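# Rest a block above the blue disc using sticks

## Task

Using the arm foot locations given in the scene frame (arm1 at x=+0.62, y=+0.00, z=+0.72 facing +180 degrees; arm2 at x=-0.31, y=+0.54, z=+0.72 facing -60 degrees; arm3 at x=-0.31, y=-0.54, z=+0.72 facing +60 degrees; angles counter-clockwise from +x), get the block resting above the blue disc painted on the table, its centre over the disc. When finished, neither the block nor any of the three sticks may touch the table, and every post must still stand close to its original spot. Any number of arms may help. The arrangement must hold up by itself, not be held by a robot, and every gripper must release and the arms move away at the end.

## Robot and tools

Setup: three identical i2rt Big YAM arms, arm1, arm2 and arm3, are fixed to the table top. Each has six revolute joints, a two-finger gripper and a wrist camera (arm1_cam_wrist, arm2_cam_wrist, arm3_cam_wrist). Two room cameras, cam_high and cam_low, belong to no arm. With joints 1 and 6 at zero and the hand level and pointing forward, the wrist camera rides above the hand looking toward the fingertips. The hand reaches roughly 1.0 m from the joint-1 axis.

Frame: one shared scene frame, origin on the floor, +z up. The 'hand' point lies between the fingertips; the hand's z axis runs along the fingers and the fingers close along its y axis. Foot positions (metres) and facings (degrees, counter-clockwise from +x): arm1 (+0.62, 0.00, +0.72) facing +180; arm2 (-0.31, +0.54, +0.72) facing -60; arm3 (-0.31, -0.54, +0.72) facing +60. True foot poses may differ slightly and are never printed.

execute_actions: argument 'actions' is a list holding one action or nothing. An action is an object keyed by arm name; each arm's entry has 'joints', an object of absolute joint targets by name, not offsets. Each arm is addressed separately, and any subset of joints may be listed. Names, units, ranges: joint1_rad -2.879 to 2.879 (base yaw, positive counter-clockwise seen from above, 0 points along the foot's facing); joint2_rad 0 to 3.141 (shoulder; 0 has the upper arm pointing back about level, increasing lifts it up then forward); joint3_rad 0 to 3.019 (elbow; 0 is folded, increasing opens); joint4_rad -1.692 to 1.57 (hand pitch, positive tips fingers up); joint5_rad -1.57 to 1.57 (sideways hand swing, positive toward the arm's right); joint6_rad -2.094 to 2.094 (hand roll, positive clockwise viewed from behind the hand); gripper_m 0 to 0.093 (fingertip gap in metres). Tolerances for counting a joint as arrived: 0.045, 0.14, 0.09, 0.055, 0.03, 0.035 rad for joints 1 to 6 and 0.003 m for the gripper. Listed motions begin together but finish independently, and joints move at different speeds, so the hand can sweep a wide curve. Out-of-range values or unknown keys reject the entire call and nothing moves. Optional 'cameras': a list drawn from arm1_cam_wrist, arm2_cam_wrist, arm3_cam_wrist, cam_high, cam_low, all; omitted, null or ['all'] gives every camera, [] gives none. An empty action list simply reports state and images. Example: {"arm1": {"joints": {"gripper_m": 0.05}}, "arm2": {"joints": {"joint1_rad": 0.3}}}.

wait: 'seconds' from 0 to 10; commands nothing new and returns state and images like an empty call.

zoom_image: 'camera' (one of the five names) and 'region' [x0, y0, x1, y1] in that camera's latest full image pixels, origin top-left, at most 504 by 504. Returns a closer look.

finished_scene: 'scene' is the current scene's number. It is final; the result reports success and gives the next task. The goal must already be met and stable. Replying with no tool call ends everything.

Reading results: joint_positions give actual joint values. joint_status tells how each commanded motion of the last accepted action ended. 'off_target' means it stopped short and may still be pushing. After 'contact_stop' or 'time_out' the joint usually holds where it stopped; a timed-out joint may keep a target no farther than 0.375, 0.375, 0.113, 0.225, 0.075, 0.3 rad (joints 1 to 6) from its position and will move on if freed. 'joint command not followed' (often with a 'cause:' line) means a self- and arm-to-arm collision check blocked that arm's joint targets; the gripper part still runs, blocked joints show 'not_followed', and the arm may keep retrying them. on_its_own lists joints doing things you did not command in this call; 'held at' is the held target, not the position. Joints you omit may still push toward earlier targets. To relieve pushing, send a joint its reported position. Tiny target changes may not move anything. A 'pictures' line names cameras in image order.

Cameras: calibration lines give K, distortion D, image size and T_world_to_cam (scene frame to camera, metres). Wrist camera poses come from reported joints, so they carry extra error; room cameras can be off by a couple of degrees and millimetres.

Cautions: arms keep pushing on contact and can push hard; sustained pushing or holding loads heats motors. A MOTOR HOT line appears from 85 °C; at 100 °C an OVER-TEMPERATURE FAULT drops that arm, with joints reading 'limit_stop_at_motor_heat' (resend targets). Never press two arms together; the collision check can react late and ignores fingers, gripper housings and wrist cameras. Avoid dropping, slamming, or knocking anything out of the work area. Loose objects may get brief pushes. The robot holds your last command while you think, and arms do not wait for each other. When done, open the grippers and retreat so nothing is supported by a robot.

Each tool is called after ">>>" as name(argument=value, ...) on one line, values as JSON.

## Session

>>> execute_actions(actions=[])

Scene clock: 0.00 s.
Motor temperatures (°C, as the motors report them): arm1=[18 19 17 19 19 17] | arm2=[21 17 19 18 21 18] | arm3=[17 20 20 18 20 19]
arm1.joint_positions: joint1_rad=-0.166 joint2_rad=+0.443 joint3_rad=+1.390 joint4_rad=-1.159 joint5_rad=+0.219 joint6_rad=-0.229 gripper_m=+0.094
arm1.joint_status: not commanded
arm1.hand: x=+0.4655 y=+0.0598 z=+1.3975 quat_wxyz=(-0.214, +0.771, -0.046, -0.598) (m; scene frame)
arm2.joint_positions: joint1_rad=+0.364 joint2_rad=+0.540 joint3_rad=+1.352 joint4_rad=-1.461 joint5_rad=+0.148 joint6_rad=+0.330 gripper_m=+0.094
arm2.joint_status: not commanded
arm2.hand: x=-0.1762 y=+0.3909 z=+1.2623 quat_wxyz=(-0.417, -0.471, -0.763, +0.148) (m; scene frame)
arm3.joint_positions: joint1_rad=-0.293 joint2_rad=+0.528 joint3_rad=+1.457 joint4_rad=-1.207 joint5_rad=-0.243 joint6_rad=-0.155 gripper_m=+0.094
arm3.joint_status: not commanded
arm3.hand: x=-0.1963 y=-0.3710 z=+1.4038 quat_wxyz=(-0.533, +0.423, -0.678, -0.279) (m; scene frame)
pictures: arm1_cam_wrist, arm2_cam_wrist, arm3_cam_wrist, cam_high, cam_low
camera_calibration (this result's frames):
arm1_cam_wrist: T_world_to_cam=[[0.321676, 0.902712, 0.28572, -0.602598], [0.776339, -0.0787014, -0.625383, 0.520078], [-0.542054, 0.422987, -0.726126, 1.36015], [0, 0, 0, 1]] pos_world=[0.527362, 0.00957581, 1.48507]
arm2_cam_wrist: T_world_to_cam=[[-0.840386, -0.514083, -0.171671, 0.265545], [-0.459114, 0.843561, -0.278602, -0.0520306], [0.28804, -0.155316, -0.944939, 1.43052], [0, 0, 0, 1]] pos_world=[-0.212773, 0.402586, 1.38284]
arm3_cam_wrist: T_world_to_cam=[[0.869146, -0.489073, 0.0734378, -0.11184], [-0.341936, -0.701546, -0.62523, 0.561796], [0.357304, 0.518305, -0.776977, 1.47382], [0, 0, 0, 1]] pos_world=[-0.237298, -0.424461, 1.50459]
Images, in order (width x height): arm1_cam_wrist 504x504, arm2_cam_wrist 504x504, arm3_cam_wrist 504x504, cam_high 672x504, cam_low 672x504.

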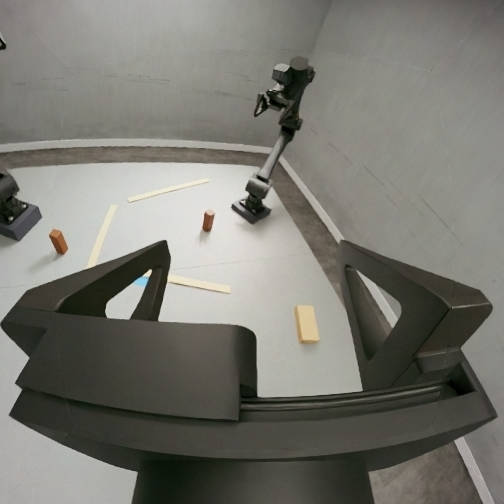

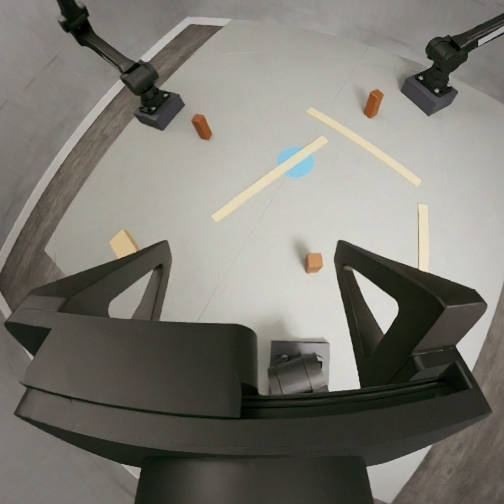

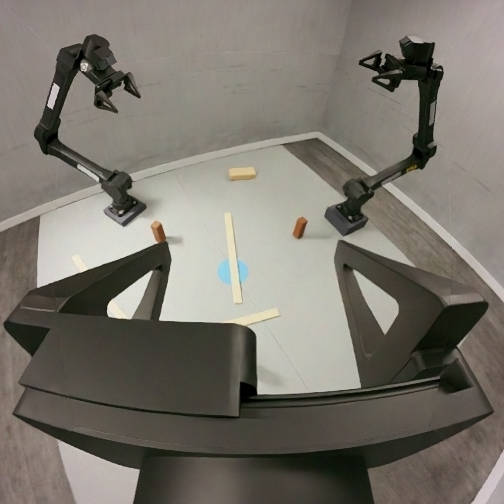

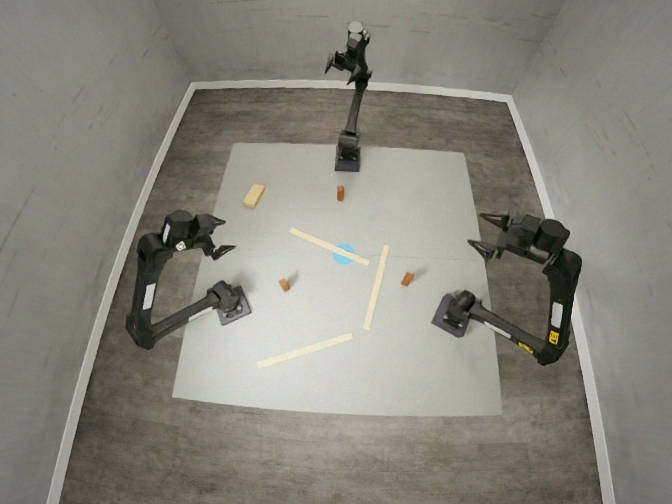

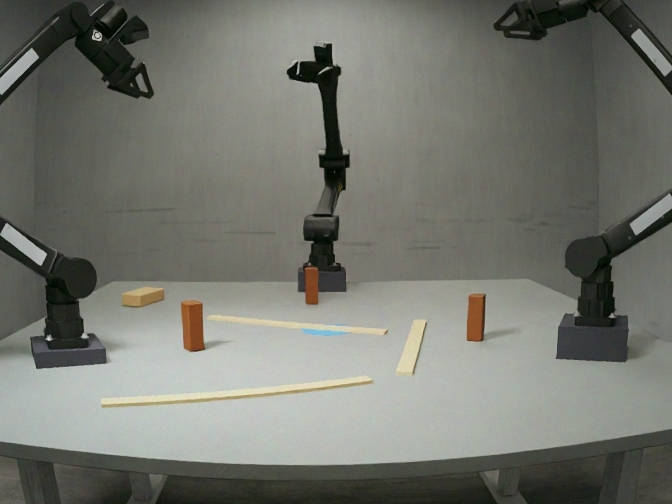

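>>> execute_actions(actions=[{"arm1":{"joints":{"joint1_rad":-0.314,"joint2_rad":1.87,"joint3_rad":1.64,"joint4_rad":-1.289,"joint5_rad":0,"joint6_rad":-1.5}},"arm2":{"joints":{"joint1_rad":-1.25,"joint2_rad":1.368,"joint3_rad":1.06,"joint4_rad":-1.252,"joint5_rad":0,"joint6_rad":-1.1}},"arm3":{"joints":{"joint1_rad":0.41,"joint2_rad":1.46,"joint3_rad":1.08,"joint4_rad":-1.16,"joint5_rad":0,"joint6_rad":1.7}}}], cameras=[])

>>> execute_actions(actions=[{"arm1":{"joints":{"joint2_rad":2.02,"joint3_rad":1.47,"joint4_rad":-0.96}},"arm2":{"joints":{"joint2_rad":1.57,"joint3_rad":0.85,"joint4_rad":-0.83}},"arm3":{"joints":{"joint2_rad":1.685,"joint3_rad":0.905,"joint4_rad":-0.75}}}])

Scene clock: 3.57 s.
Motor temperatures (°C, as the motors report them): arm1=[18 19 18 19 19 17] | arm2=[21 18 20 18 21 18] | arm3=[17 20 21 18 20 19]
arm1.joint_positions: joint1_rad=-0.305 joint2_rad=+1.864 joint3_rad=+1.627 joint4_rad=-1.274 joint5_rad=+0.004 joint6_rad=-1.484 gripper_m=+0.094
arm1.joint_status: all done
arm1.hand: x=+0.0681 y=+0.1805 z=+0.9263 quat_wxyz=(-0.031, +0.834, +0.551, -0.017) (m; scene frame)
arm2.joint_positions: joint1_rad=-1.252 joint2_rad=+1.371 joint3_rad=+1.064 joint4_rad=-1.255 joint5_rad=+0.001 joint6_rad=-1.091 gripper_m=+0.094
arm2.joint_status: all done
arm2.hand: x=-0.5675 y=+0.2586 z=+0.9068 quat_wxyz=(+0.008, -0.577, -0.817, +0.005) (m; scene frame)
arm3.joint_positions: joint1_rad=+0.416 joint2_rad=+1.458 joint3_rad=+1.054 joint4_rad=-1.171 joint5_rad=-0.002 joint6_rad=+1.685 gripper_m=+0.094
arm3.joint_status: all done
arm3.hand: x=-0.2778 y=-0.1410 z=+0.9025 quat_wxyz=(+0.008, -0.095, -0.995, +0.005) (m; scene frame)
pictures: none
No camera images: the call's "cameras" was empty. Leave "cameras" out to get every camera's image.

Scene clock: 4.70 s.
Motor temperatures (°C, as the motors report them): arm1=[18 19 19 19 19 17] | arm2=[21 18 20 18 21 18] | arm3=[17 20 21 18 20 19]
arm1.joint_positions: joint1_rad=-0.305 joint2_rad=+2.047 joint3_rad=+1.454 joint4_rad=-0.976 joint5_rad=+0.004 joint6_rad=-1.484 gripper_m=+0.094
arm1.joint_status: all done
arm1.hand: x=+0.0757 y=+0.1794 z=+0.7647 quat_wxyz=(-0.009, +0.834, +0.551, +0.001) (m; scene frame)
arm2.joint_positions: joint1_rad=-1.252 joint2_rad=+1.574 joint3_rad=+0.842 joint4_rad=-0.843 joint5_rad=+0.001 joint6_rad=-1.092 gripper_m=+0.094
arm2.joint_status: all done
arm2.hand: x=-0.5654 y=+0.2640 z=+0.7606 quat_wxyz=(+0.007, -0.577, -0.817, -0.002) (m; scene frame)
arm3.joint_positions: joint1_rad=+0.416 joint2_rad=+1.704 joint3_rad=+0.882 joint4_rad=-0.767 joint5_rad=-0.002 joint6_rad=+1.686 gripper_m=+0.094
arm3.joint_status: all done
arm3.hand: x=-0.2799 y=-0.1430 z=+0.7555 quat_wxyz=(+0.008, -0.096, -0.995, +0.012) (m; scene frame)
pictures: arm1_cam_wrist, arm2_cam_wrist, arm3_cam_wrist, cam_high, cam_low
camera_calibration (this result's frames):
arm1_cam_wrist: T_world_to_cam=[[-0.924803, 0.380292, 0.0108418, -0.00611791], [0.304981, 0.724021, 0.618692, -0.623368], [0.227434, 0.575475, -0.785559, 0.598627], [0, 0, 0, 1]] pos_world=[0.0483095, 0.109164, 0.855996]
arm2_cam_wrist: T_world_to_cam=[[-0.943193, -0.332246, 0.000759024, -0.450126], [-0.2673, 0.760176, 0.592185, -0.795296], [-0.197328, 0.558342, -0.805802, 0.480132], [0, 0, 0, 1]] pos_world=[-0.542395, 0.186934, 0.858195]
arm3_cam_wrist: T_world_to_cam=[[-0.191145, -0.98116, 0.0280889, -0.212988], [-0.79304, 0.171233, 0.584608, -0.627673], [-0.578404, 0.0894694, -0.810829, 0.584112], [0, 0, 0, 1]] pos_world=[-0.200629, -0.153757, 0.846541]
Images, in order (width x height): arm1_cam_wrist 504x504, arm2_cam_wrist 504x504, arm3_cam_wrist 504x504, cam_high 672x504, cam_low 672x504.

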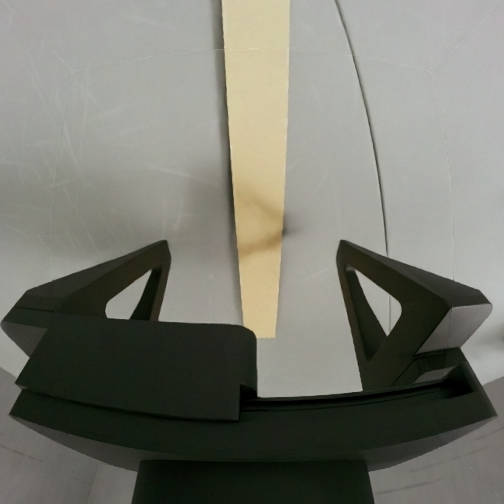

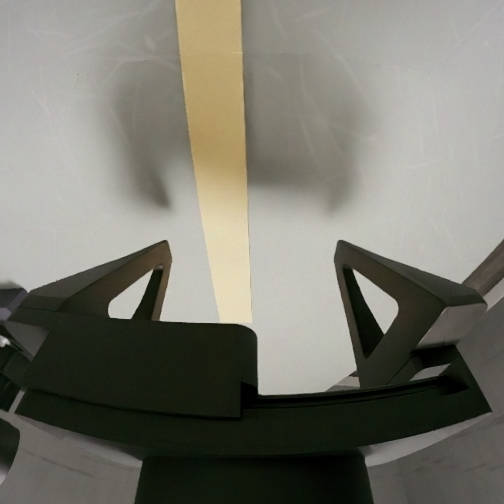

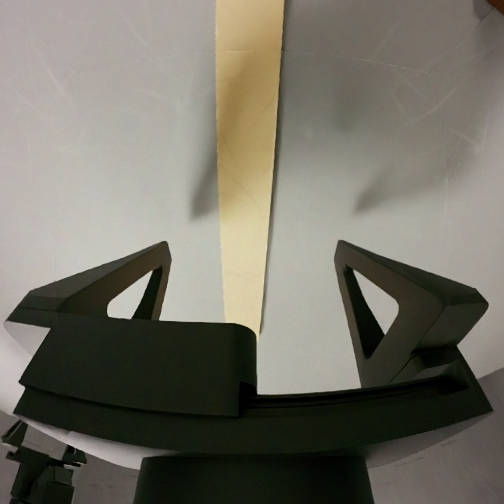

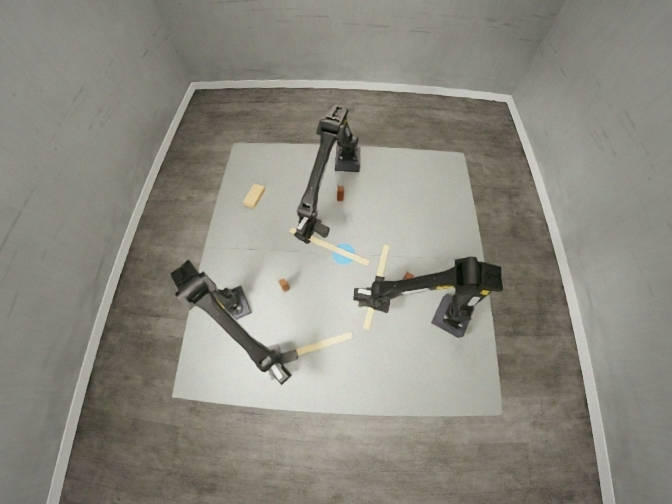

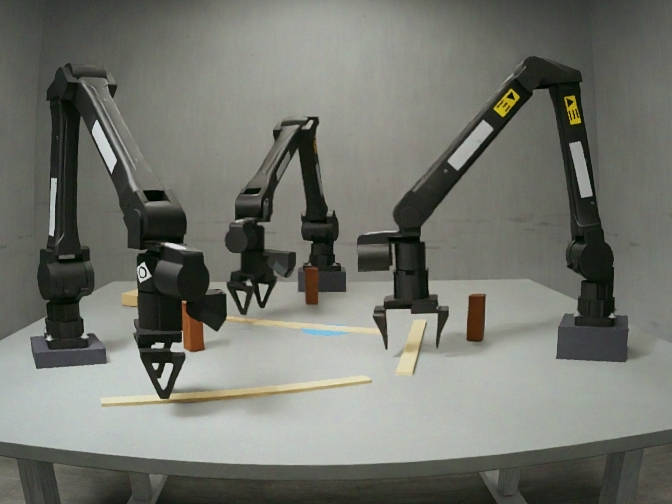

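>>> execute_actions(actions=[{"arm1":{"joints":{"joint2_rad":2.085,"joint4_rad":-0.91}},"arm2":{"joints":{"joint1_rad":-1.17,"joint6_rad":-1.03,"joint2_rad":1.65,"joint4_rad":-0.76}},"arm3":{"joints":{"joint2_rad":1.755,"joint4_rad":-0.68}}}], cameras=["arm2_cam_wrist"])

Scene clock: 6.00 s.
Motor temperatures (°C, as the motors report them): arm1=[18 19 19 19 19 17] | arm2=[21 18 20 18 21 18] | arm3=[17 21 21 18 20 19]
arm1.joint_positions: joint1_rad=-0.305 joint2_rad=+2.070 joint3_rad=+1.454 joint4_rad=-0.926 joint5_rad=+0.004 joint6_rad=-1.484 gripper_m=+0.094
arm1.joint_status: all done
arm1.hand: x=+0.0677 y=+0.1822 z=+0.7519 quat_wxyz=(-0.019, +0.834, +0.551, -0.007) (m; scene frame)
arm2.joint_positions: joint1_rad=-1.166 joint2_rad=+1.646 joint3_rad=+0.842 joint4_rad=-0.770 joint5_rad=+0.002 joint6_rad=-1.039 gripper_m=+0.094
arm2.joint_status: all done
arm2.hand: x=-0.5464 y=+0.2368 z=+0.7346 quat_wxyz=(+0.008, -0.563, -0.826, -0.001) (m; scene frame)
arm3.joint_positions: joint1_rad=+0.416 joint2_rad=+1.755 joint3_rad=+0.882 joint4_rad=-0.696 joint5_rad=-0.002 joint6_rad=+1.686 gripper_m=+0.094
arm3.joint_status: all done
arm3.hand: x=-0.2795 y=-0.1345 z=+0.7357 quat_wxyz=(+0.008, -0.096, -0.995, +0.002) (m; scene frame)
pictures: arm2_cam_wrist
camera_calibration (this result's frames):
arm2_cam_wrist: T_world_to_cam=[[-0.931638, -0.36338, 0.00243557, -0.428789], [-0.291312, 0.750841, 0.592769, -0.765482], [-0.217229, 0.551536, -0.805369, 0.468609], [0, 0, 0, 1]] pos_world=[-0.520674, 0.160487, 0.832201]
Images, in order (width x height): arm2_cam_wrist 504x504.

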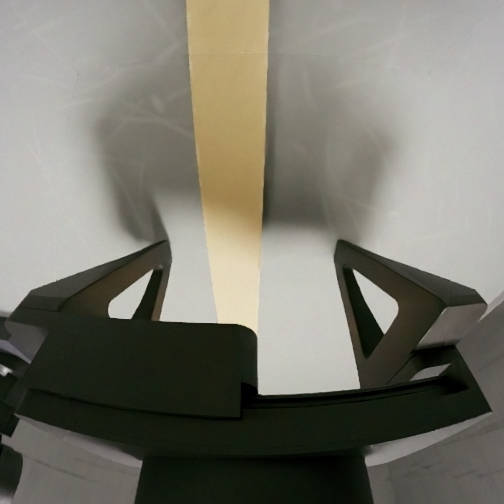

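>>> execute_actions(actions=[{"arm1":{"joints":{"joint2_rad":2.125}}}], cameras=[])

>>> execute_actions(actions=[{"arm1":{"joints":{"gripper_m":0.01}},"arm2":{"joints":{"gripper_m":0.01}},"arm3":{"joints":{"gripper_m":0.01}}}], cameras=[])

Scene clock: 7.43 s.
Motor temperatures (°C, as the motors report them): arm1=[18 20 19 19 19 17] | arm2=[21 18 20 18 21 18] | arm3=[17 21 21 18 20 19]
arm1.joint_positions: joint1_rad=-0.305 joint2_rad=+2.098 joint3_rad=+1.455 joint4_rad=-0.920 joint5_rad=+0.004 joint6_rad=-1.485 gripper_m=+0.094
arm1.joint_status: all done
arm1.hand: x=+0.0699 y=+0.1816 z=+0.7370 quat_wxyz=(-0.011, +0.834, +0.552, -0.001) (m; scene frame)
arm2.joint_positions: joint1_rad=-1.166 joint2_rad=+1.646 joint3_rad=+0.842 joint4_rad=-0.770 joint5_rad=+0.002 joint6_rad=-1.038 gripper_m=+0.094
arm2.joint_status: not commanded
arm2.hand: x=-0.5464 y=+0.2368 z=+0.7346 quat_wxyz=(+0.008, -0.563, -0.826, -0.001) (m; scene frame)
arm3.joint_positions: joint1_rad=+0.416 joint2_rad=+1.755 joint3_rad=+0.882 joint4_rad=-0.696 joint5_rad=-0.002 joint6_rad=+1.686 gripper_m=+0.094
arm3.joint_status: not commanded
arm3.hand: x=-0.2795 y=-0.1345 z=+0.7357 quat_wxyz=(+0.008, -0.096, -0.995, +0.002) (m; scene frame)
pictures: none
No camera images: the call's "cameras" was empty. Leave "cameras" out to get every camera's image.

Scene clock: 8.17 s.
Motor temperatures (°C, as the motors report them): arm1=[18 20 19 19 19 17] | arm2=[21 18 21 18 21 18] | arm3=[17 21 21 18 20 19]
arm1.joint_positions: joint1_rad=-0.305 joint2_rad=+2.098 joint3_rad=+1.455 joint4_rad=-0.920 joint5_rad=+0.004 joint6_rad=-1.486 gripper_m=+0.027
arm1.joint_status: gripper_m off_target (ended at +0.027, target +0.010)
arm1.hand: x=+0.0700 y=+0.1816 z=+0.7368 quat_wxyz=(-0.011, +0.834, +0.552, -0.001) (m; scene frame)
arm2.joint_positions: joint1_rad=-1.166 joint2_rad=+1.646 joint3_rad=+0.842 joint4_rad=-0.770 joint5_rad=+0.001 joint6_rad=-1.037 gripper_m=+0.027
arm2.joint_status: gripper_m off_target (ended at +0.027, target +0.010)
arm2.hand: x=-0.5463 y=+0.2367 z=+0.7346 quat_wxyz=(+0.008, -0.564, -0.826, -0.001) (m; scene frame)
arm3.joint_positions: joint1_rad=+0.416 joint2_rad=+1.755 joint3_rad=+0.882 joint4_rad=-0.695 joint5_rad=-0.002 joint6_rad=+1.687 gripper_m=+0.027
arm3.joint_status: gripper_m off_target (ended at +0.027, target +0.010)
arm3.hand: x=-0.2795 y=-0.1344 z=+0.7357 quat_wxyz=(+0.008, -0.097, -0.995, +0.002) (m; scene frame)
pictures: none
No camera images: the call's "cameras" was empty. Leave "cameras" out to get every camera's image.

>>> execute_actions(actions=[{"arm1":{"joints":{"joint2_rad":1.88,"joint3_rad":1.63,"joint4_rad":-1.3}},"arm2":{"joints":{"joint2_rad":1.368,"joint3_rad":1.07,"joint4_rad":-1.252}},"arm3":{"joints":{"joint2_rad":1.46,"joint3_rad":1.09,"joint4_rad":-1.16}}}], cameras=[])

>>> execute_actions(actions=[{"arm1":{"joints":{"joint2_rad":1.071,"joint3_rad":0.72,"joint4_rad":-1.053}},"arm2":{"joints":{"joint2_rad":1.036,"joint3_rad":0.79,"joint4_rad":-1.16}},"arm3":{"joints":{"joint2_rad":1.071,"joint3_rad":0.72,"joint4_rad":-1.053}}}], cameras=["cam_high"])

>>> execute_actions(actions=[{"arm1":{"joints":{"joint1_rad":-0.072,"joint6_rad":-0.066}},"arm2":{"joints":{"joint1_rad":-0.073,"joint6_rad":-0.072}}}], cameras=[])

>>> execute_actions(actions=[{"arm3":{"joints":{"joint1_rad":-0.118,"joint6_rad":-0.125}}}], cameras=["cam_high","cam_low"])

Scene clock: 10.43 s.
Motor temperatures (°C, as the motors report them): arm1=[18 20 20 19 19 17] | arm2=[21 18 21 18 21 18] | arm3=[17 21 22 18 20 19]
arm1.joint_positions: joint1_rad=-0.305 joint2_rad=+1.869 joint3_rad=+1.601 joint4_rad=-1.285 joint5_rad=+0.004 joint6_rad=-1.486 gripper_m=+0.027
arm1.joint_status: all done
arm1.hand: x=+0.0791 y=+0.1769 z=+0.9135 quat_wxyz=(-0.015, +0.834, +0.552, -0.004) (m; scene frame)
arm2.joint_positions: joint1_rad=-1.166 joint2_rad=+1.367 joint3_rad=+1.054 joint4_rad=-1.240 joint5_rad=+0.001 joint6_rad=-1.036 gripper_m=+0.027
arm2.joint_status: all done
arm2.hand: x=-0.5425 y=+0.2375 z=+0.9040 quat_wxyz=(+0.008, -0.564, -0.826, +0.009) (m; scene frame)
arm3.joint_positions: joint1_rad=+0.416 joint2_rad=+1.462 joint3_rad=+1.071 joint4_rad=-1.144 joint5_rad=-0.002 joint6_rad=+1.688 gripper_m=+0.027
arm3.joint_status: all done
arm3.hand: x=-0.2767 y=-0.1275 z=+0.9068 quat_wxyz=(+0.008, -0.097, -0.995, -0.014) (m; scene frame)
pictures: none
No camera images: the call's "cameras" was empty. Leave "cameras" out to get every camera's image.

Scene clock: 11.97 s.
Motor temperatures (°C, as the motors report them): arm1=[18 20 20 19 19 17] | arm2=[21 18 21 18 21 18] | arm3=[17 21 22 18 20 19]
arm1.joint_positions: joint1_rad=-0.305 joint2_rad=+1.091 joint3_rad=+0.715 joint4_rad=-1.069 joint5_rad=+0.004 joint6_rad=-1.488 gripper_m=+0.027
arm1.joint_status: all done
arm1.hand: x=+0.3424 y=+0.0909 z=+0.8988 quat_wxyz=(-0.057, +0.831, +0.552, -0.037) (m; scene frame)
arm2.joint_positions: joint1_rad=-1.166 joint2_rad=+1.030 joint3_rad=+0.798 joint4_rad=-1.173 joint5_rad=+0.001 joint6_rad=-1.036 gripper_m=+0.027
arm2.joint_status: all done
arm2.hand: x=-0.4918 y=+0.3021 z=+0.9122 quat_wxyz=(+0.013, -0.562, -0.823, +0.083) (m; scene frame)
arm3.joint_positions: joint1_rad=+0.416 joint2_rad=+1.071 joint3_rad=+0.711 joint4_rad=-1.070 joint5_rad=-0.002 joint6_rad=+1.688 gripper_m=+0.027
arm3.joint_status: all done
arm3.hand: x=-0.2858 y=-0.2453 z=+0.9021 quat_wxyz=(+0.009, -0.097, -0.993, -0.067) (m; scene frame)
pictures: cam_high
Images, in order (width x height): cam_high 672x504.

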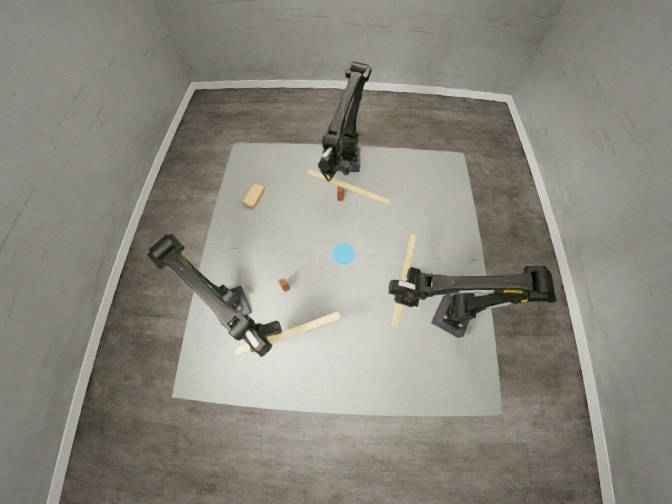

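Scene clock: 14.07 s.
Motor temperatures (°C, as the motors report them): arm1=[18 20 20 19 19 17] | arm2=[21 18 21 18 21 18] | arm3=[17 21 22 18 20 19]
arm1.joint_positions: joint1_rad=-0.075 joint2_rad=+1.091 joint3_rad=+0.715 joint4_rad=-1.069 joint5_rad=+0.003 joint6_rad=-0.082 gripper_m=+0.027
arm1.joint_status: all done
arm1.hand: x=+0.3287 y=+0.0250 z=+0.8982 quat_wxyz=(-0.013, +0.998, -0.002, -0.066) (m; scene frame)
arm2.joint_positions: joint1_rad=-0.076 joint2_rad=+1.031 joint3_rad=+0.798 joint4_rad=-1.173 joint5_rad=+0.000 joint6_rad=-0.080 gripper_m=+0.027
arm2.joint_status: all done
arm2.hand: x=-0.1856 y=+0.2647 z=+0.9076 quat_wxyz=(-0.060, -0.506, -0.859, +0.047) (m; scene frame)
arm3.joint_positions: joint1_rad=+0.416 joint2_rad=+1.071 joint3_rad=+0.711 joint4_rad=-1.070 joint5_rad=-0.002 joint6_rad=+1.688 gripper_m=+0.027
arm3.joint_status: not commanded
arm3.hand: x=-0.2858 y=-0.2453 z=+0.9021 quat_wxyz=(+0.009, -0.097, -0.993, -0.067) (m; scene frame)
pictures: none
No camera images: the call's "cameras" was empty. Leave "cameras" out to get every camera's image.

Scene clock: 16.33 s.
Motor temperatures (°C, as the motors report them): arm1=[18 20 20 19 19 17] | arm2=[21 18 22 18 21 18] | arm3=[17 21 23 18 20 19]
arm1.joint_positions: joint1_rad=-0.075 joint2_rad=+1.091 joint3_rad=+0.715 joint4_rad=-1.069 joint5_rad=+0.003 joint6_rad=-0.082 gripper_m=+0.027
arm1.joint_status: not commanded
arm1.hand: x=+0.3287 y=+0.0250 z=+0.8982 quat_wxyz=(-0.013, +0.998, -0.002, -0.066) (m; scene frame)
arm2.joint_positions: joint1_rad=-0.076 joint2_rad=+1.031 joint3_rad=+0.798 joint4_rad=-1.173 joint5_rad=+0.000 joint6_rad=-0.080 gripper_m=+0.027
arm2.joint_status: not commanded
arm2.hand: x=-0.1856 y=+0.2647 z=+0.9076 quat_wxyz=(-0.060, -0.506, -0.859, +0.047) (m; scene frame)
arm3.joint_positions: joint1_rad=-0.116 joint2_rad=+1.071 joint3_rad=+0.711 joint4_rad=-1.070 joint5_rad=-0.002 joint6_rad=-0.110 gripper_m=+0.027
arm3.joint_status: all done
arm3.hand: x=-0.1413 y=-0.2970 z=+0.9003 quat_wxyz=(-0.056, +0.509, -0.858, -0.031) (m; scene frame)
pictures: cam_high, cam_low
Images, in order (width x height): cam_high 672x504, cam_low 672x504.

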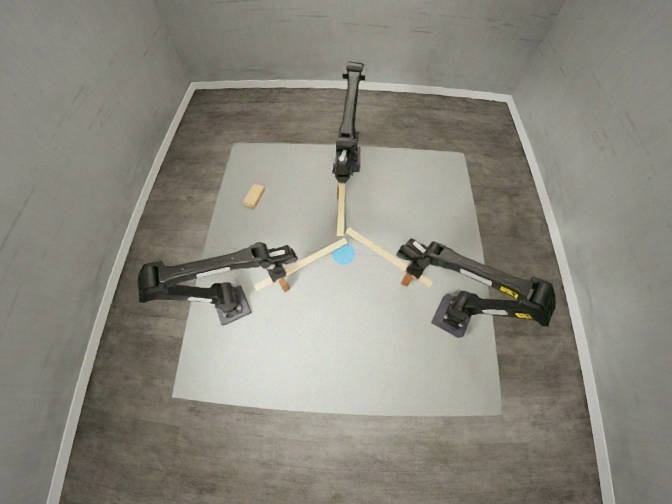

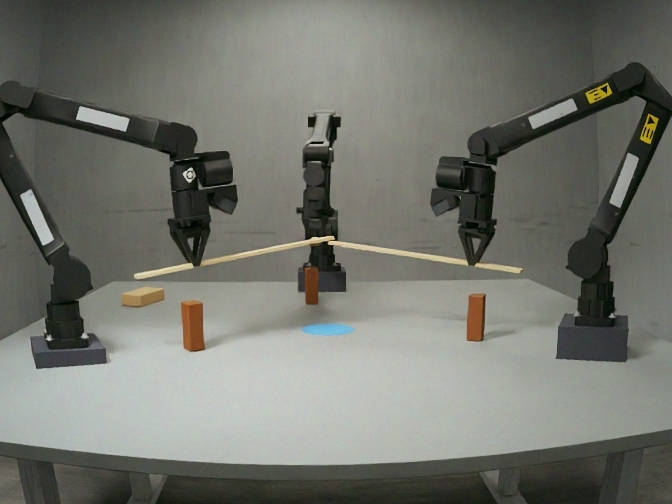

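>>> execute_actions(actions=[{"arm1":{"joints":{"joint6_rad":0.0,"joint4_rad":-1.02}},"arm2":{"joints":{"joint6_rad":-0.02}},"arm3":{"joints":{"joint6_rad":-0.06,"joint4_rad":-1.01}}}], cameras=[])

>>> execute_actions(actions=[{"arm1":{"joints":{"joint2_rad":1.31,"joint3_rad":0.93,"joint4_rad":-0.97}},"arm2":{"joints":{"joint2_rad":1.305,"joint3_rad":1.0,"joint4_rad":-1.075}},"arm3":{"joints":{"joint2_rad":1.272,"joint3_rad":0.89,"joint4_rad":-0.95}}}], cameras=["cam_high","cam_low"])

>>> zoom_image(camera="cam_high", region=[250, 150, 450, 310])

>>> zoom_image(camera="cam_low", region=[130, 200, 530, 360])

Scene clock: 17.97 s.
Motor temperatures (°C, as the motors report them): arm1=[18 20 20 19 19 17] | arm2=[21 18 22 18 21 18] | arm3=[17 21 23 18 20 19]
arm1.joint_positions: joint1_rad=-0.075 joint2_rad=+1.091 joint3_rad=+0.715 joint4_rad=-1.041 joint5_rad=+0.003 joint6_rad=-0.016 gripper_m=+0.027
arm1.joint_status: all done
arm1.hand: x=+0.3217 y=+0.0256 z=+0.8993 quat_wxyz=(-0.011, +0.996, -0.035, -0.081) (m; scene frame)
arm2.joint_positions: joint1_rad=-0.076 joint2_rad=+1.031 joint3_rad=+0.798 joint4_rad=-1.173 joint5_rad=+0.000 joint6_rad=-0.029 gripper_m=+0.027
arm2.joint_status: all done
arm2.hand: x=-0.1856 y=+0.2647 z=+0.9076 quat_wxyz=(-0.061, -0.528, -0.846, +0.046) (m; scene frame)
arm3.joint_positions: joint1_rad=-0.116 joint2_rad=+1.071 joint3_rad=+0.711 joint4_rad=-1.033 joint5_rad=-0.002 joint6_rad=-0.075 gripper_m=+0.027
arm3.joint_status: all done
arm3.hand: x=-0.1362 y=-0.2896 z=+0.9016 quat_wxyz=(-0.072, +0.494, -0.866, -0.040) (m; scene frame)
pictures: none
No camera images: the call's "cameras" was empty. Leave "cameras" out to get every camera's image.

Scene clock: 19.03 s.
Motor temperatures (°C, as the motors report them): arm1=[18 20 21 19 19 17] | arm2=[21 18 22 18 21 18] | arm3=[17 21 23 18 20 19]
arm1.joint_positions: joint1_rad=-0.077 joint2_rad=+1.308 joint3_rad=+0.869 joint4_rad=-0.988 joint5_rad=+0.009 joint6_rad=+0.021 gripper_m=+0.027
arm1.joint_status: all done
arm1.hand: x=+0.2525 y=+0.0334 z=+0.8932 quat_wxyz=(-0.013, +0.996, -0.054, -0.075) (m; scene frame)
arm2.joint_positions: joint1_rad=-0.076 joint2_rad=+1.310 joint3_rad=+0.954 joint4_rad=-1.082 joint5_rad=+0.000 joint6_rad=-0.028 gripper_m=+0.027
arm2.joint_status: all done
arm2.hand: x=-0.1517 y=+0.1894 z=+0.8843 quat_wxyz=(-0.048, -0.529, -0.847, +0.037) (m; scene frame)
arm3.joint_positions: joint1_rad=-0.116 joint2_rad=+1.282 joint3_rad=+0.825 joint4_rad=-0.979 joint5_rad=-0.001 joint6_rad=-0.066 gripper_m=+0.027
arm3.joint_status: all done
arm3.hand: x=-0.1055 y=-0.2456 z=+0.8827 quat_wxyz=(-0.053, +0.490, -0.869, -0.031) (m; scene frame)
pictures: cam_high, cam_low
Images, in order (width x height): cam_high 672x504, cam_low 672x504.

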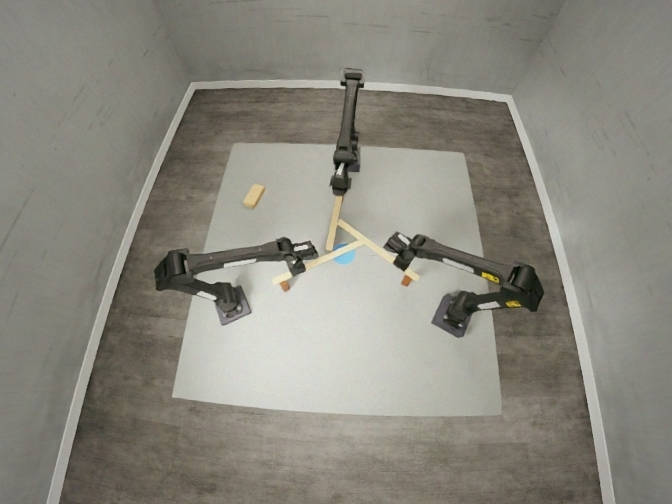

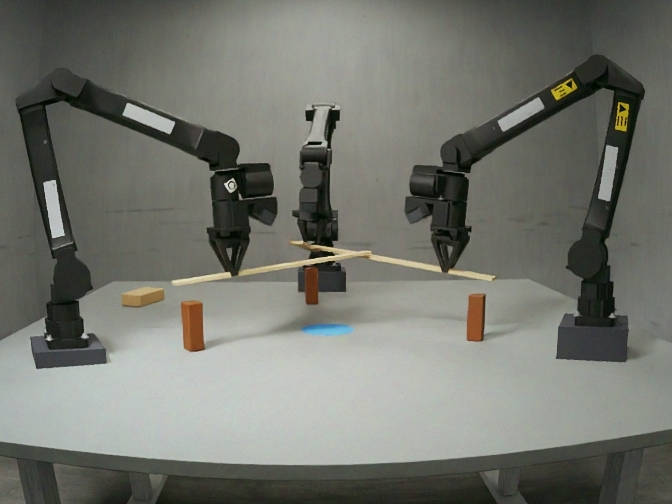

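Region (250, 150, 450, 310) of cam_high's 672x504 image, scaled by 2.520, with more detail than that image has; it fills the top 403 rows of this view, and the rest is white.

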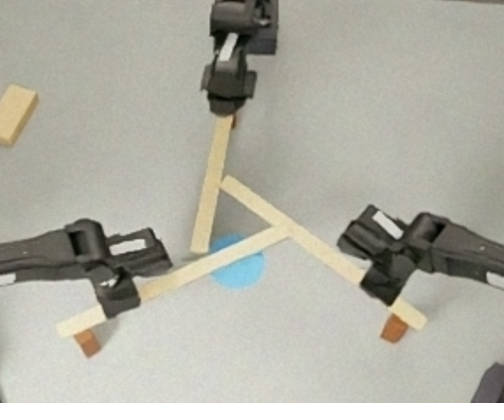

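Region (130, 200, 530, 360) of cam_low's 672x504 image, scaled by 1.260, with more detail than that image has; it fills the top 202 rows of this view, and the rest is white.

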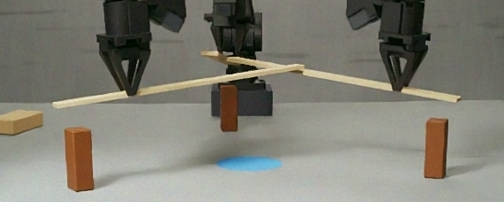

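>>> execute_actions(actions=[{"arm1":{"joints":{"joint6_rad":0.04,"joint4_rad":-1.05,"joint2_rad":1.34}}}], cameras=["cam_high","cam_low"])

>>> zoom_image(camera="cam_low", region=[230, 210, 430, 310])

Scene clock: 20.03 s.
Motor temperatures (°C, as the motors report them): arm1=[18 20 21 19 19 17] | arm2=[21 18 22 18 21 18] | arm3=[17 21 24 18 20 19]
arm1.joint_positions: joint1_rad=-0.077 joint2_rad=+1.331 joint3_rad=+0.869 joint4_rad=-1.035 joint5_rad=+0.006 joint6_rad=+0.035 gripper_m=+0.027
arm1.joint_status: all done
arm1.hand: x=+0.2645 y=+0.0320 z=+0.8841 quat_wxyz=(-0.010, +0.997, -0.061, -0.041) (m; scene frame)
arm2.joint_positions: joint1_rad=-0.076 joint2_rad=+1.310 joint3_rad=+0.954 joint4_rad=-1.082 joint5_rad=+0.000 joint6_rad=-0.028 gripper_m=+0.027
arm2.joint_status: not commanded
arm2.hand: x=-0.1517 y=+0.1894 z=+0.8843 quat_wxyz=(-0.048, -0.529, -0.847, +0.037) (m; scene frame)
arm3.joint_positions: joint1_rad=-0.116 joint2_rad=+1.282 joint3_rad=+0.825 joint4_rad=-0.976 joint5_rad=-0.001 joint6_rad=-0.061 gripper_m=+0.027
arm3.joint_status: not commanded
arm3.hand: x=-0.1051 y=-0.2452 z=+0.8827 quat_wxyz=(-0.054, +0.488, -0.870, -0.032) (m; scene frame)
pictures: cam_high, cam_low
Images, in order (width x height): cam_high 672x504, cam_low 672x504.

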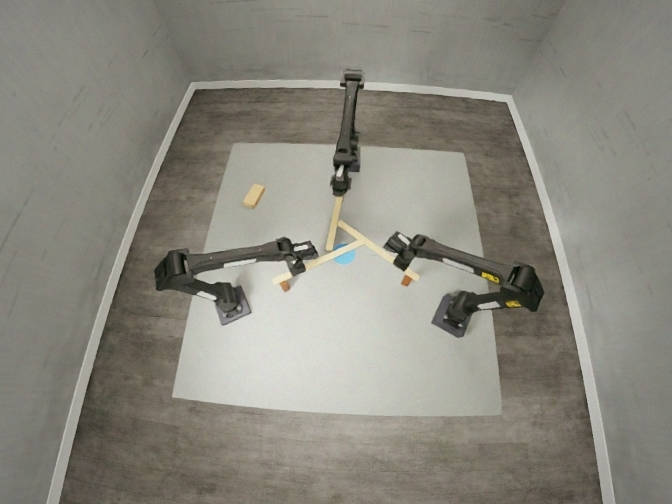

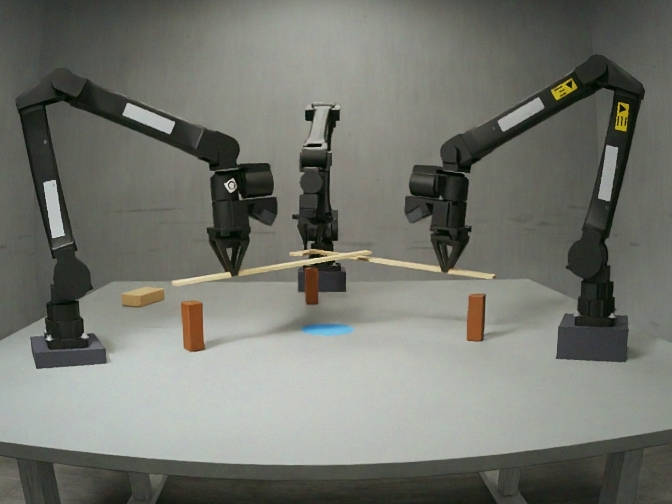

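Region (230, 210, 430, 310) of cam_low's 672x504 image, scaled by 2.520, with more detail than that image has.

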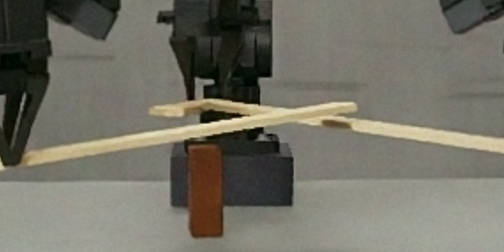

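>>> execute_actions(actions=[{"arm3":{"joints":{"joint4_rad":-0.915}}}], cameras=[])

>>> execute_actions(actions=[{"arm1":{"joints":{"joint6_rad":-0.04}}}], cameras=["cam_high","cam_low"])

>>> zoom_image(camera="cam_low", region=[230, 210, 430, 310])

>>> zoom_image(camera="cam_high", region=[250, 150, 450, 310])

Scene clock: 21.07 s.
Motor temperatures (°C, as the motors report them): arm1=[18 20 21 19 19 17] | arm2=[21 18 23 18 21 18] | arm3=[17 21 24 18 20 19]
arm1.joint_positions: joint1_rad=-0.077 joint2_rad=+1.331 joint3_rad=+0.869 joint4_rad=-1.039 joint5_rad=+0.006 joint6_rad=+0.054 gripper_m=+0.027
arm1.joint_status: not commanded
arm1.hand: x=+0.2653 y=+0.0319 z=+0.8841 quat_wxyz=(-0.009, +0.997, -0.071, -0.039) (m; scene frame)
arm2.joint_positions: joint1_rad=-0.076 joint2_rad=+1.310 joint3_rad=+0.954 joint4_rad=-1.082 joint5_rad=+0.000 joint6_rad=-0.028 gripper_m=+0.027
arm2.joint_status: not commanded
arm2.hand: x=-0.1517 y=+0.1894 z=+0.8843 quat_wxyz=(-0.048, -0.529, -0.847, +0.037) (m; scene frame)
arm3.joint_positions: joint1_rad=-0.116 joint2_rad=+1.282 joint3_rad=+0.825 joint4_rad=-0.954 joint5_rad=-0.001 joint6_rad=-0.061 gripper_m=+0.027
arm3.joint_status: all done
arm3.hand: x=-0.1020 y=-0.2406 z=+0.8835 quat_wxyz=(-0.064, +0.488, -0.870, -0.037) (m; scene frame)
pictures: none
No camera images: the call's "cameras" was empty. Leave "cameras" out to get every camera's image.

Scene clock: 22.83 s.
Motor temperatures (°C, as the motors report them): arm1=[18 20 22 19 19 17] | arm2=[21 18 23 18 21 18] | arm3=[17 21 25 18 20 19]
arm1.joint_positions: joint1_rad=-0.078 joint2_rad=+1.331 joint3_rad=+0.869 joint4_rad=-1.039 joint5_rad=+0.010 joint6_rad=+0.035 gripper_m=+0.027
arm1.joint_status: joint6_rad time_out (moved -0.019 of -0.094)
arm1.on_its_own: joint6_rad reads +0.035 and still pushes toward -0.040 since a time_out
arm1.hand: x=+0.2654 y=+0.0327 z=+0.8841 quat_wxyz=(-0.011, +0.997, -0.062, -0.039) (m; scene frame)
arm2.joint_positions: joint1_rad=-0.076 joint2_rad=+1.310 joint3_rad=+0.954 joint4_rad=-1.082 joint5_rad=+0.000 joint6_rad=-0.028 gripper_m=+0.027
arm2.joint_status: not commanded
arm2.hand: x=-0.1517 y=+0.1894 z=+0.8843 quat_wxyz=(-0.048, -0.529, -0.847, +0.037) (m; scene frame)
arm3.joint_positions: joint1_rad=-0.116 joint2_rad=+1.282 joint3_rad=+0.825 joint4_rad=-0.954 joint5_rad=-0.001 joint6_rad=-0.061 gripper_m=+0.027
arm3.joint_status: not commanded
arm3.hand: x=-0.1019 y=-0.2406 z=+0.8835 quat_wxyz=(-0.064, +0.488, -0.870, -0.036) (m; scene frame)
pictures: cam_high, cam_low
Images, in order (width x height): cam_high 672x504, cam_low 672x504.

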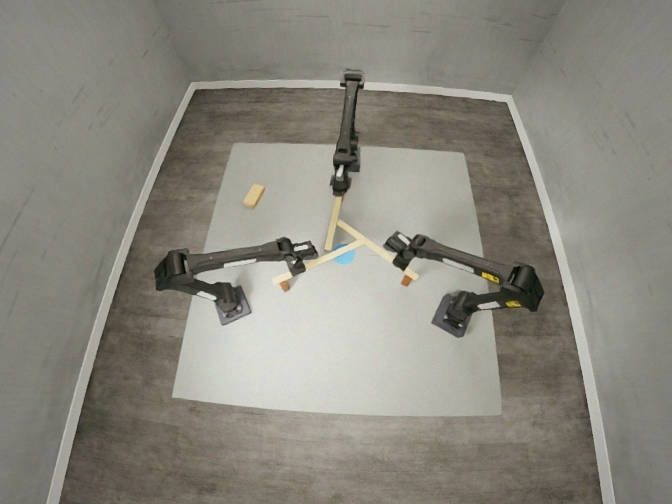

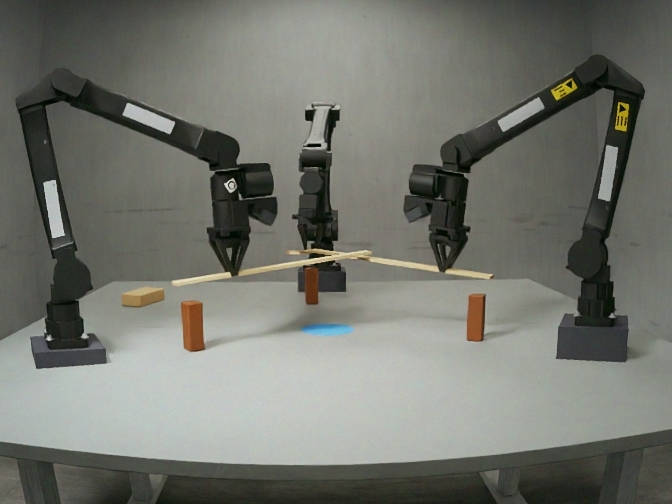

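Region (230, 210, 430, 310) of cam_low's 672x504 image, scaled by 2.520, with more detail than that image has.

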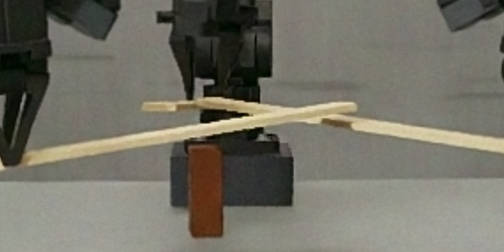

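Region (250, 150, 450, 310) of cam_high's 672x504 image, scaled by 2.520, with more detail than that image has; it fills the top 403 rows of this view, and the rest is white.

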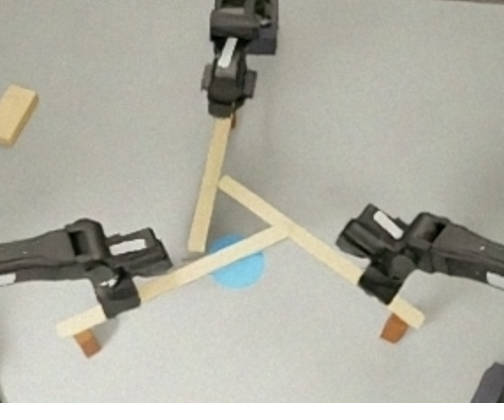

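>>> execute_actions(actions=[{"arm1":{"joints":{"joint6_rad":0.04,"joint1_rad":-0.14}}}], cameras=[])

>>> execute_actions(actions=[{"arm3":{"joints":{"joint4_rad":-0.87}},"arm1":{"joints":{"joint2_rad":1.37,"joint4_rad":-0.99}}}], cameras=["cam_low","cam_high"])

>>> zoom_image(camera="cam_low", region=[230, 210, 430, 310])

Scene clock: 23.87 s.
Motor temperatures (°C, as the motors report them): arm1=[18 20 22 19 19 17] | arm2=[21 18 23 18 21 18] | arm3=[17 21 25 18 20 19]
arm1.joint_positions: joint1_rad=-0.133 joint2_rad=+1.331 joint3_rad=+0.869 joint4_rad=-1.039 joint5_rad=+0.004 joint6_rad=+0.032 gripper_m=+0.027
arm1.joint_status: all done
arm1.hand: x=+0.2677 y=+0.0514 z=+0.8843 quat_wxyz=(-0.009, +0.995, -0.088, -0.039) (m; scene frame)
arm2.joint_positions: joint1_rad=-0.076 joint2_rad=+1.310 joint3_rad=+0.954 joint4_rad=-1.082 joint5_rad=+0.000 joint6_rad=-0.027 gripper_m=+0.027
arm2.joint_status: not commanded
arm2.hand: x=-0.1517 y=+0.1894 z=+0.8843 quat_wxyz=(-0.048, -0.529, -0.847, +0.037) (m; scene frame)
arm3.joint_positions: joint1_rad=-0.116 joint2_rad=+1.282 joint3_rad=+0.829 joint4_rad=-0.938 joint5_rad=-0.001 joint6_rad=-0.061 gripper_m=+0.027
arm3.joint_status: not commanded
arm3.hand: x=-0.0987 y=-0.2361 z=+0.8857 quat_wxyz=(-0.073, +0.487, -0.869, -0.041) (m; scene frame)
pictures: none
No camera images: the call's "cameras" was empty. Leave "cameras" out to get every camera's image.

Scene clock: 24.53 s.
Motor temperatures (°C, as the motors report them): arm1=[18 20 22 19 19 17] | arm2=[21 18 24 18 21 18] | arm3=[17 21 25 18 20 19]
arm1.joint_positions: joint1_rad=-0.133 joint2_rad=+1.363 joint3_rad=+0.869 joint4_rad=-1.009 joint5_rad=+0.004 joint6_rad=+0.032 gripper_m=+0.027
arm1.joint_status: all done
arm1.hand: x=+0.2616 y=+0.0524 z=+0.8740 quat_wxyz=(-0.009, +0.995, -0.088, -0.038) (m; scene frame)
arm2.joint_positions: joint1_rad=-0.076 joint2_rad=+1.310 joint3_rad=+0.954 joint4_rad=-1.082 joint5_rad=+0.000 joint6_rad=-0.027 gripper_m=+0.027
arm2.joint_status: not commanded
arm2.hand: x=-0.1517 y=+0.1894 z=+0.8843 quat_wxyz=(-0.048, -0.529, -0.847, +0.037) (m; scene frame)
arm3.joint_positions: joint1_rad=-0.116 joint2_rad=+1.282 joint3_rad=+0.829 joint4_rad=-0.896 joint5_rad=-0.001 joint6_rad=-0.061 gripper_m=+0.027
arm3.joint_status: all done
arm3.hand: x=-0.0928 y=-0.2277 z=+0.8876 quat_wxyz=(-0.092, +0.486, -0.867, -0.050) (m; scene frame)
pictures: cam_high, cam_low
Images, in order (width x height): cam_high 672x504, cam_low 672x504.

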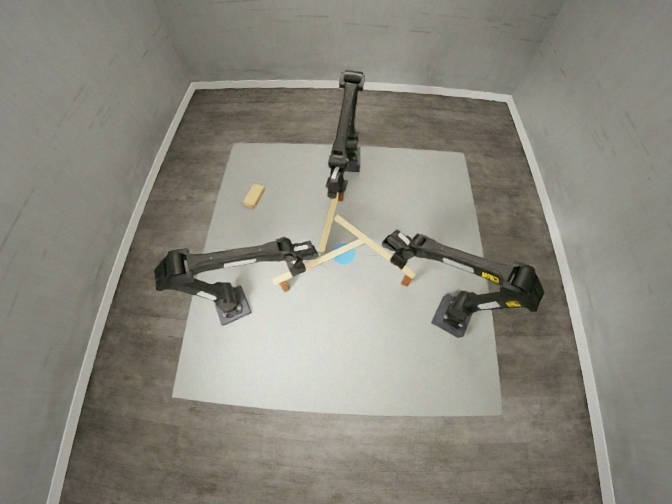

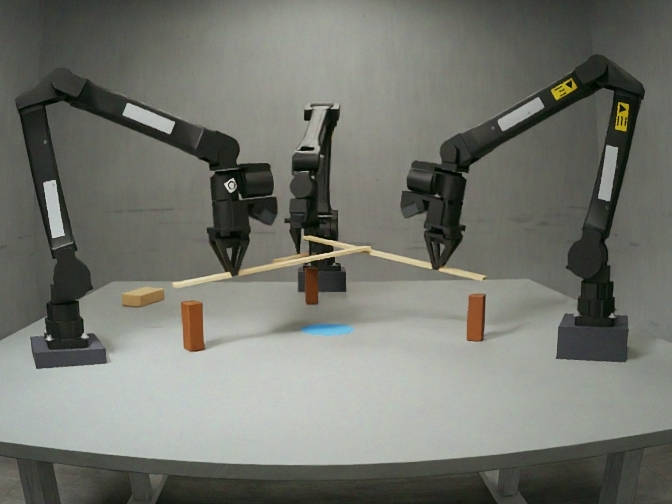

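Region (230, 210, 430, 310) of cam_low's 672x504 image, scaled by 2.520, with more detail than that image has.

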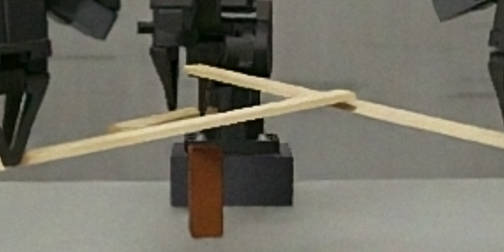

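>>> execute_actions(actions=[{"arm1":{"joints":{"joint4_rad":-0.905}}}], cameras=[])

>>> execute_actions(actions=[{"arm1":{"joints":{"joint1_rad":-0.07,"joint6_rad":-0.09}},"arm2":{"joints":{"joint6_rad":-0.092}},"arm3":{"joints":{"joint6_rad":-0.125}}}], cameras=["cam_low","cam_high"])

>>> zoom_image(camera="cam_low", region=[230, 210, 430, 310])

>>> zoom_image(camera="cam_high", region=[250, 150, 450, 310])

Scene clock: 25.70 s.
Motor temperatures (°C, as the motors report them): arm1=[18 20 23 19 19 17] | arm2=[21 18 24 18 21 18] | arm3=[17 21 26 18 20 19]
arm1.joint_positions: joint1_rad=-0.133 joint2_rad=+1.363 joint3_rad=+0.869 joint4_rad=-0.926 joint5_rad=+0.004 joint6_rad=+0.032 gripper_m=+0.027
arm1.joint_status: all done
arm1.hand: x=+0.2414 y=+0.0554 z=+0.8764 quat_wxyz=(-0.012, +0.993, -0.088, -0.079) (m; scene frame)
arm2.joint_positions: joint1_rad=-0.076 joint2_rad=+1.310 joint3_rad=+0.954 joint4_rad=-1.082 joint5_rad=+0.000 joint6_rad=-0.027 gripper_m=+0.027
arm2.joint_status: not commanded
arm2.hand: x=-0.1517 y=+0.1894 z=+0.8843 quat_wxyz=(-0.048, -0.529, -0.847, +0.037) (m; scene frame)
arm3.joint_positions: joint1_rad=-0.116 joint2_rad=+1.282 joint3_rad=+0.829 joint4_rad=-0.896 joint5_rad=-0.001 joint6_rad=-0.061 gripper_m=+0.027
arm3.joint_status: not commanded
arm3.hand: x=-0.0928 y=-0.2277 z=+0.8876 quat_wxyz=(-0.092, +0.486, -0.867, -0.050) (m; scene frame)
pictures: none
No camera images: the call's "cameras" was empty. Leave "cameras" out to get every camera's image.

Scene clock: 26.73 s.
Motor temperatures (°C, as the motors report them): arm1=[18 20 23 19 19 17] | arm2=[21 18 24 18 21 18] | arm3=[17 21 26 18 20 19]
arm1.joint_positions: joint1_rad=-0.074 joint2_rad=+1.363 joint3_rad=+0.869 joint4_rad=-0.926 joint5_rad=+0.002 joint6_rad=-0.074 gripper_m=+0.027
arm1.joint_status: all done
arm1.hand: x=+0.2387 y=+0.0326 z=+0.8762 quat_wxyz=(-0.013, +0.997, -0.006, -0.079) (m; scene frame)
arm2.joint_positions: joint1_rad=-0.076 joint2_rad=+1.310 joint3_rad=+0.954 joint4_rad=-1.082 joint5_rad=+0.000 joint6_rad=-0.076 gripper_m=+0.027
arm2.joint_status: all done
arm2.hand: x=-0.1517 y=+0.1894 z=+0.8843 quat_wxyz=(-0.047, -0.508, -0.859, +0.038) (m; scene frame)
arm3.joint_positions: joint1_rad=-0.116 joint2_rad=+1.282 joint3_rad=+0.829 joint4_rad=-0.896 joint5_rad=-0.001 joint6_rad=-0.106 gripper_m=+0.027
arm3.joint_status: all done
arm3.hand: x=-0.0928 y=-0.2277 z=+0.8876 quat_wxyz=(-0.093, +0.506, -0.856, -0.048) (m; scene frame)
pictures: cam_high, cam_low
Images, in order (width x height): cam_high 672x504, cam_low 672x504.

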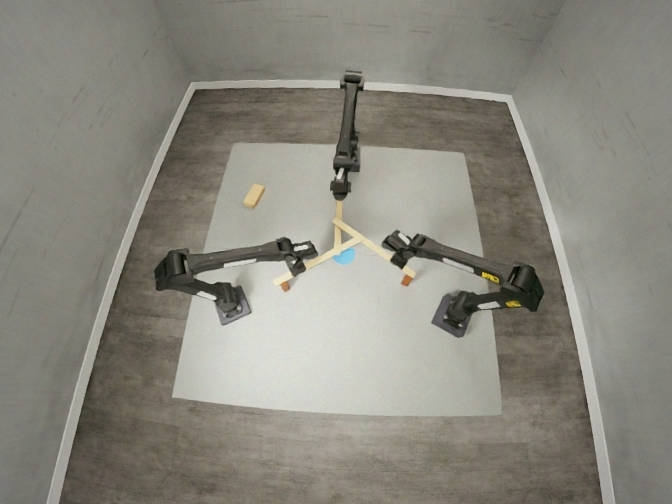

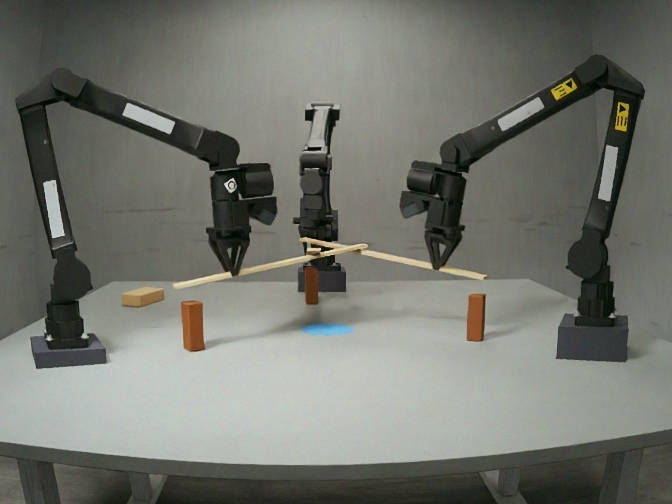

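Region (230, 210, 430, 310) of cam_low's 672x504 image, scaled by 2.520, with more detail than that image has.

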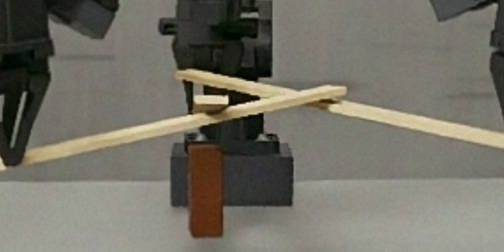

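Region (250, 150, 450, 310) of cam_high's 672x504 image, scaled by 2.520, with more detail than that image has; it fills the top 403 rows of this view, and the rest is white.

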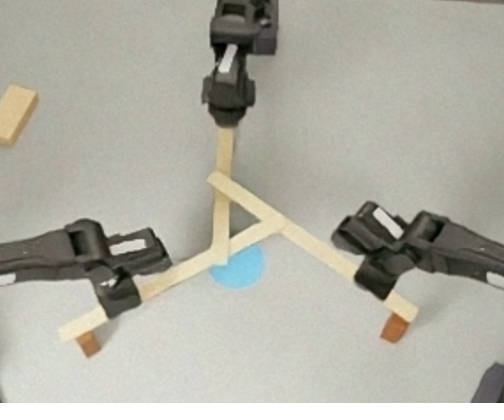

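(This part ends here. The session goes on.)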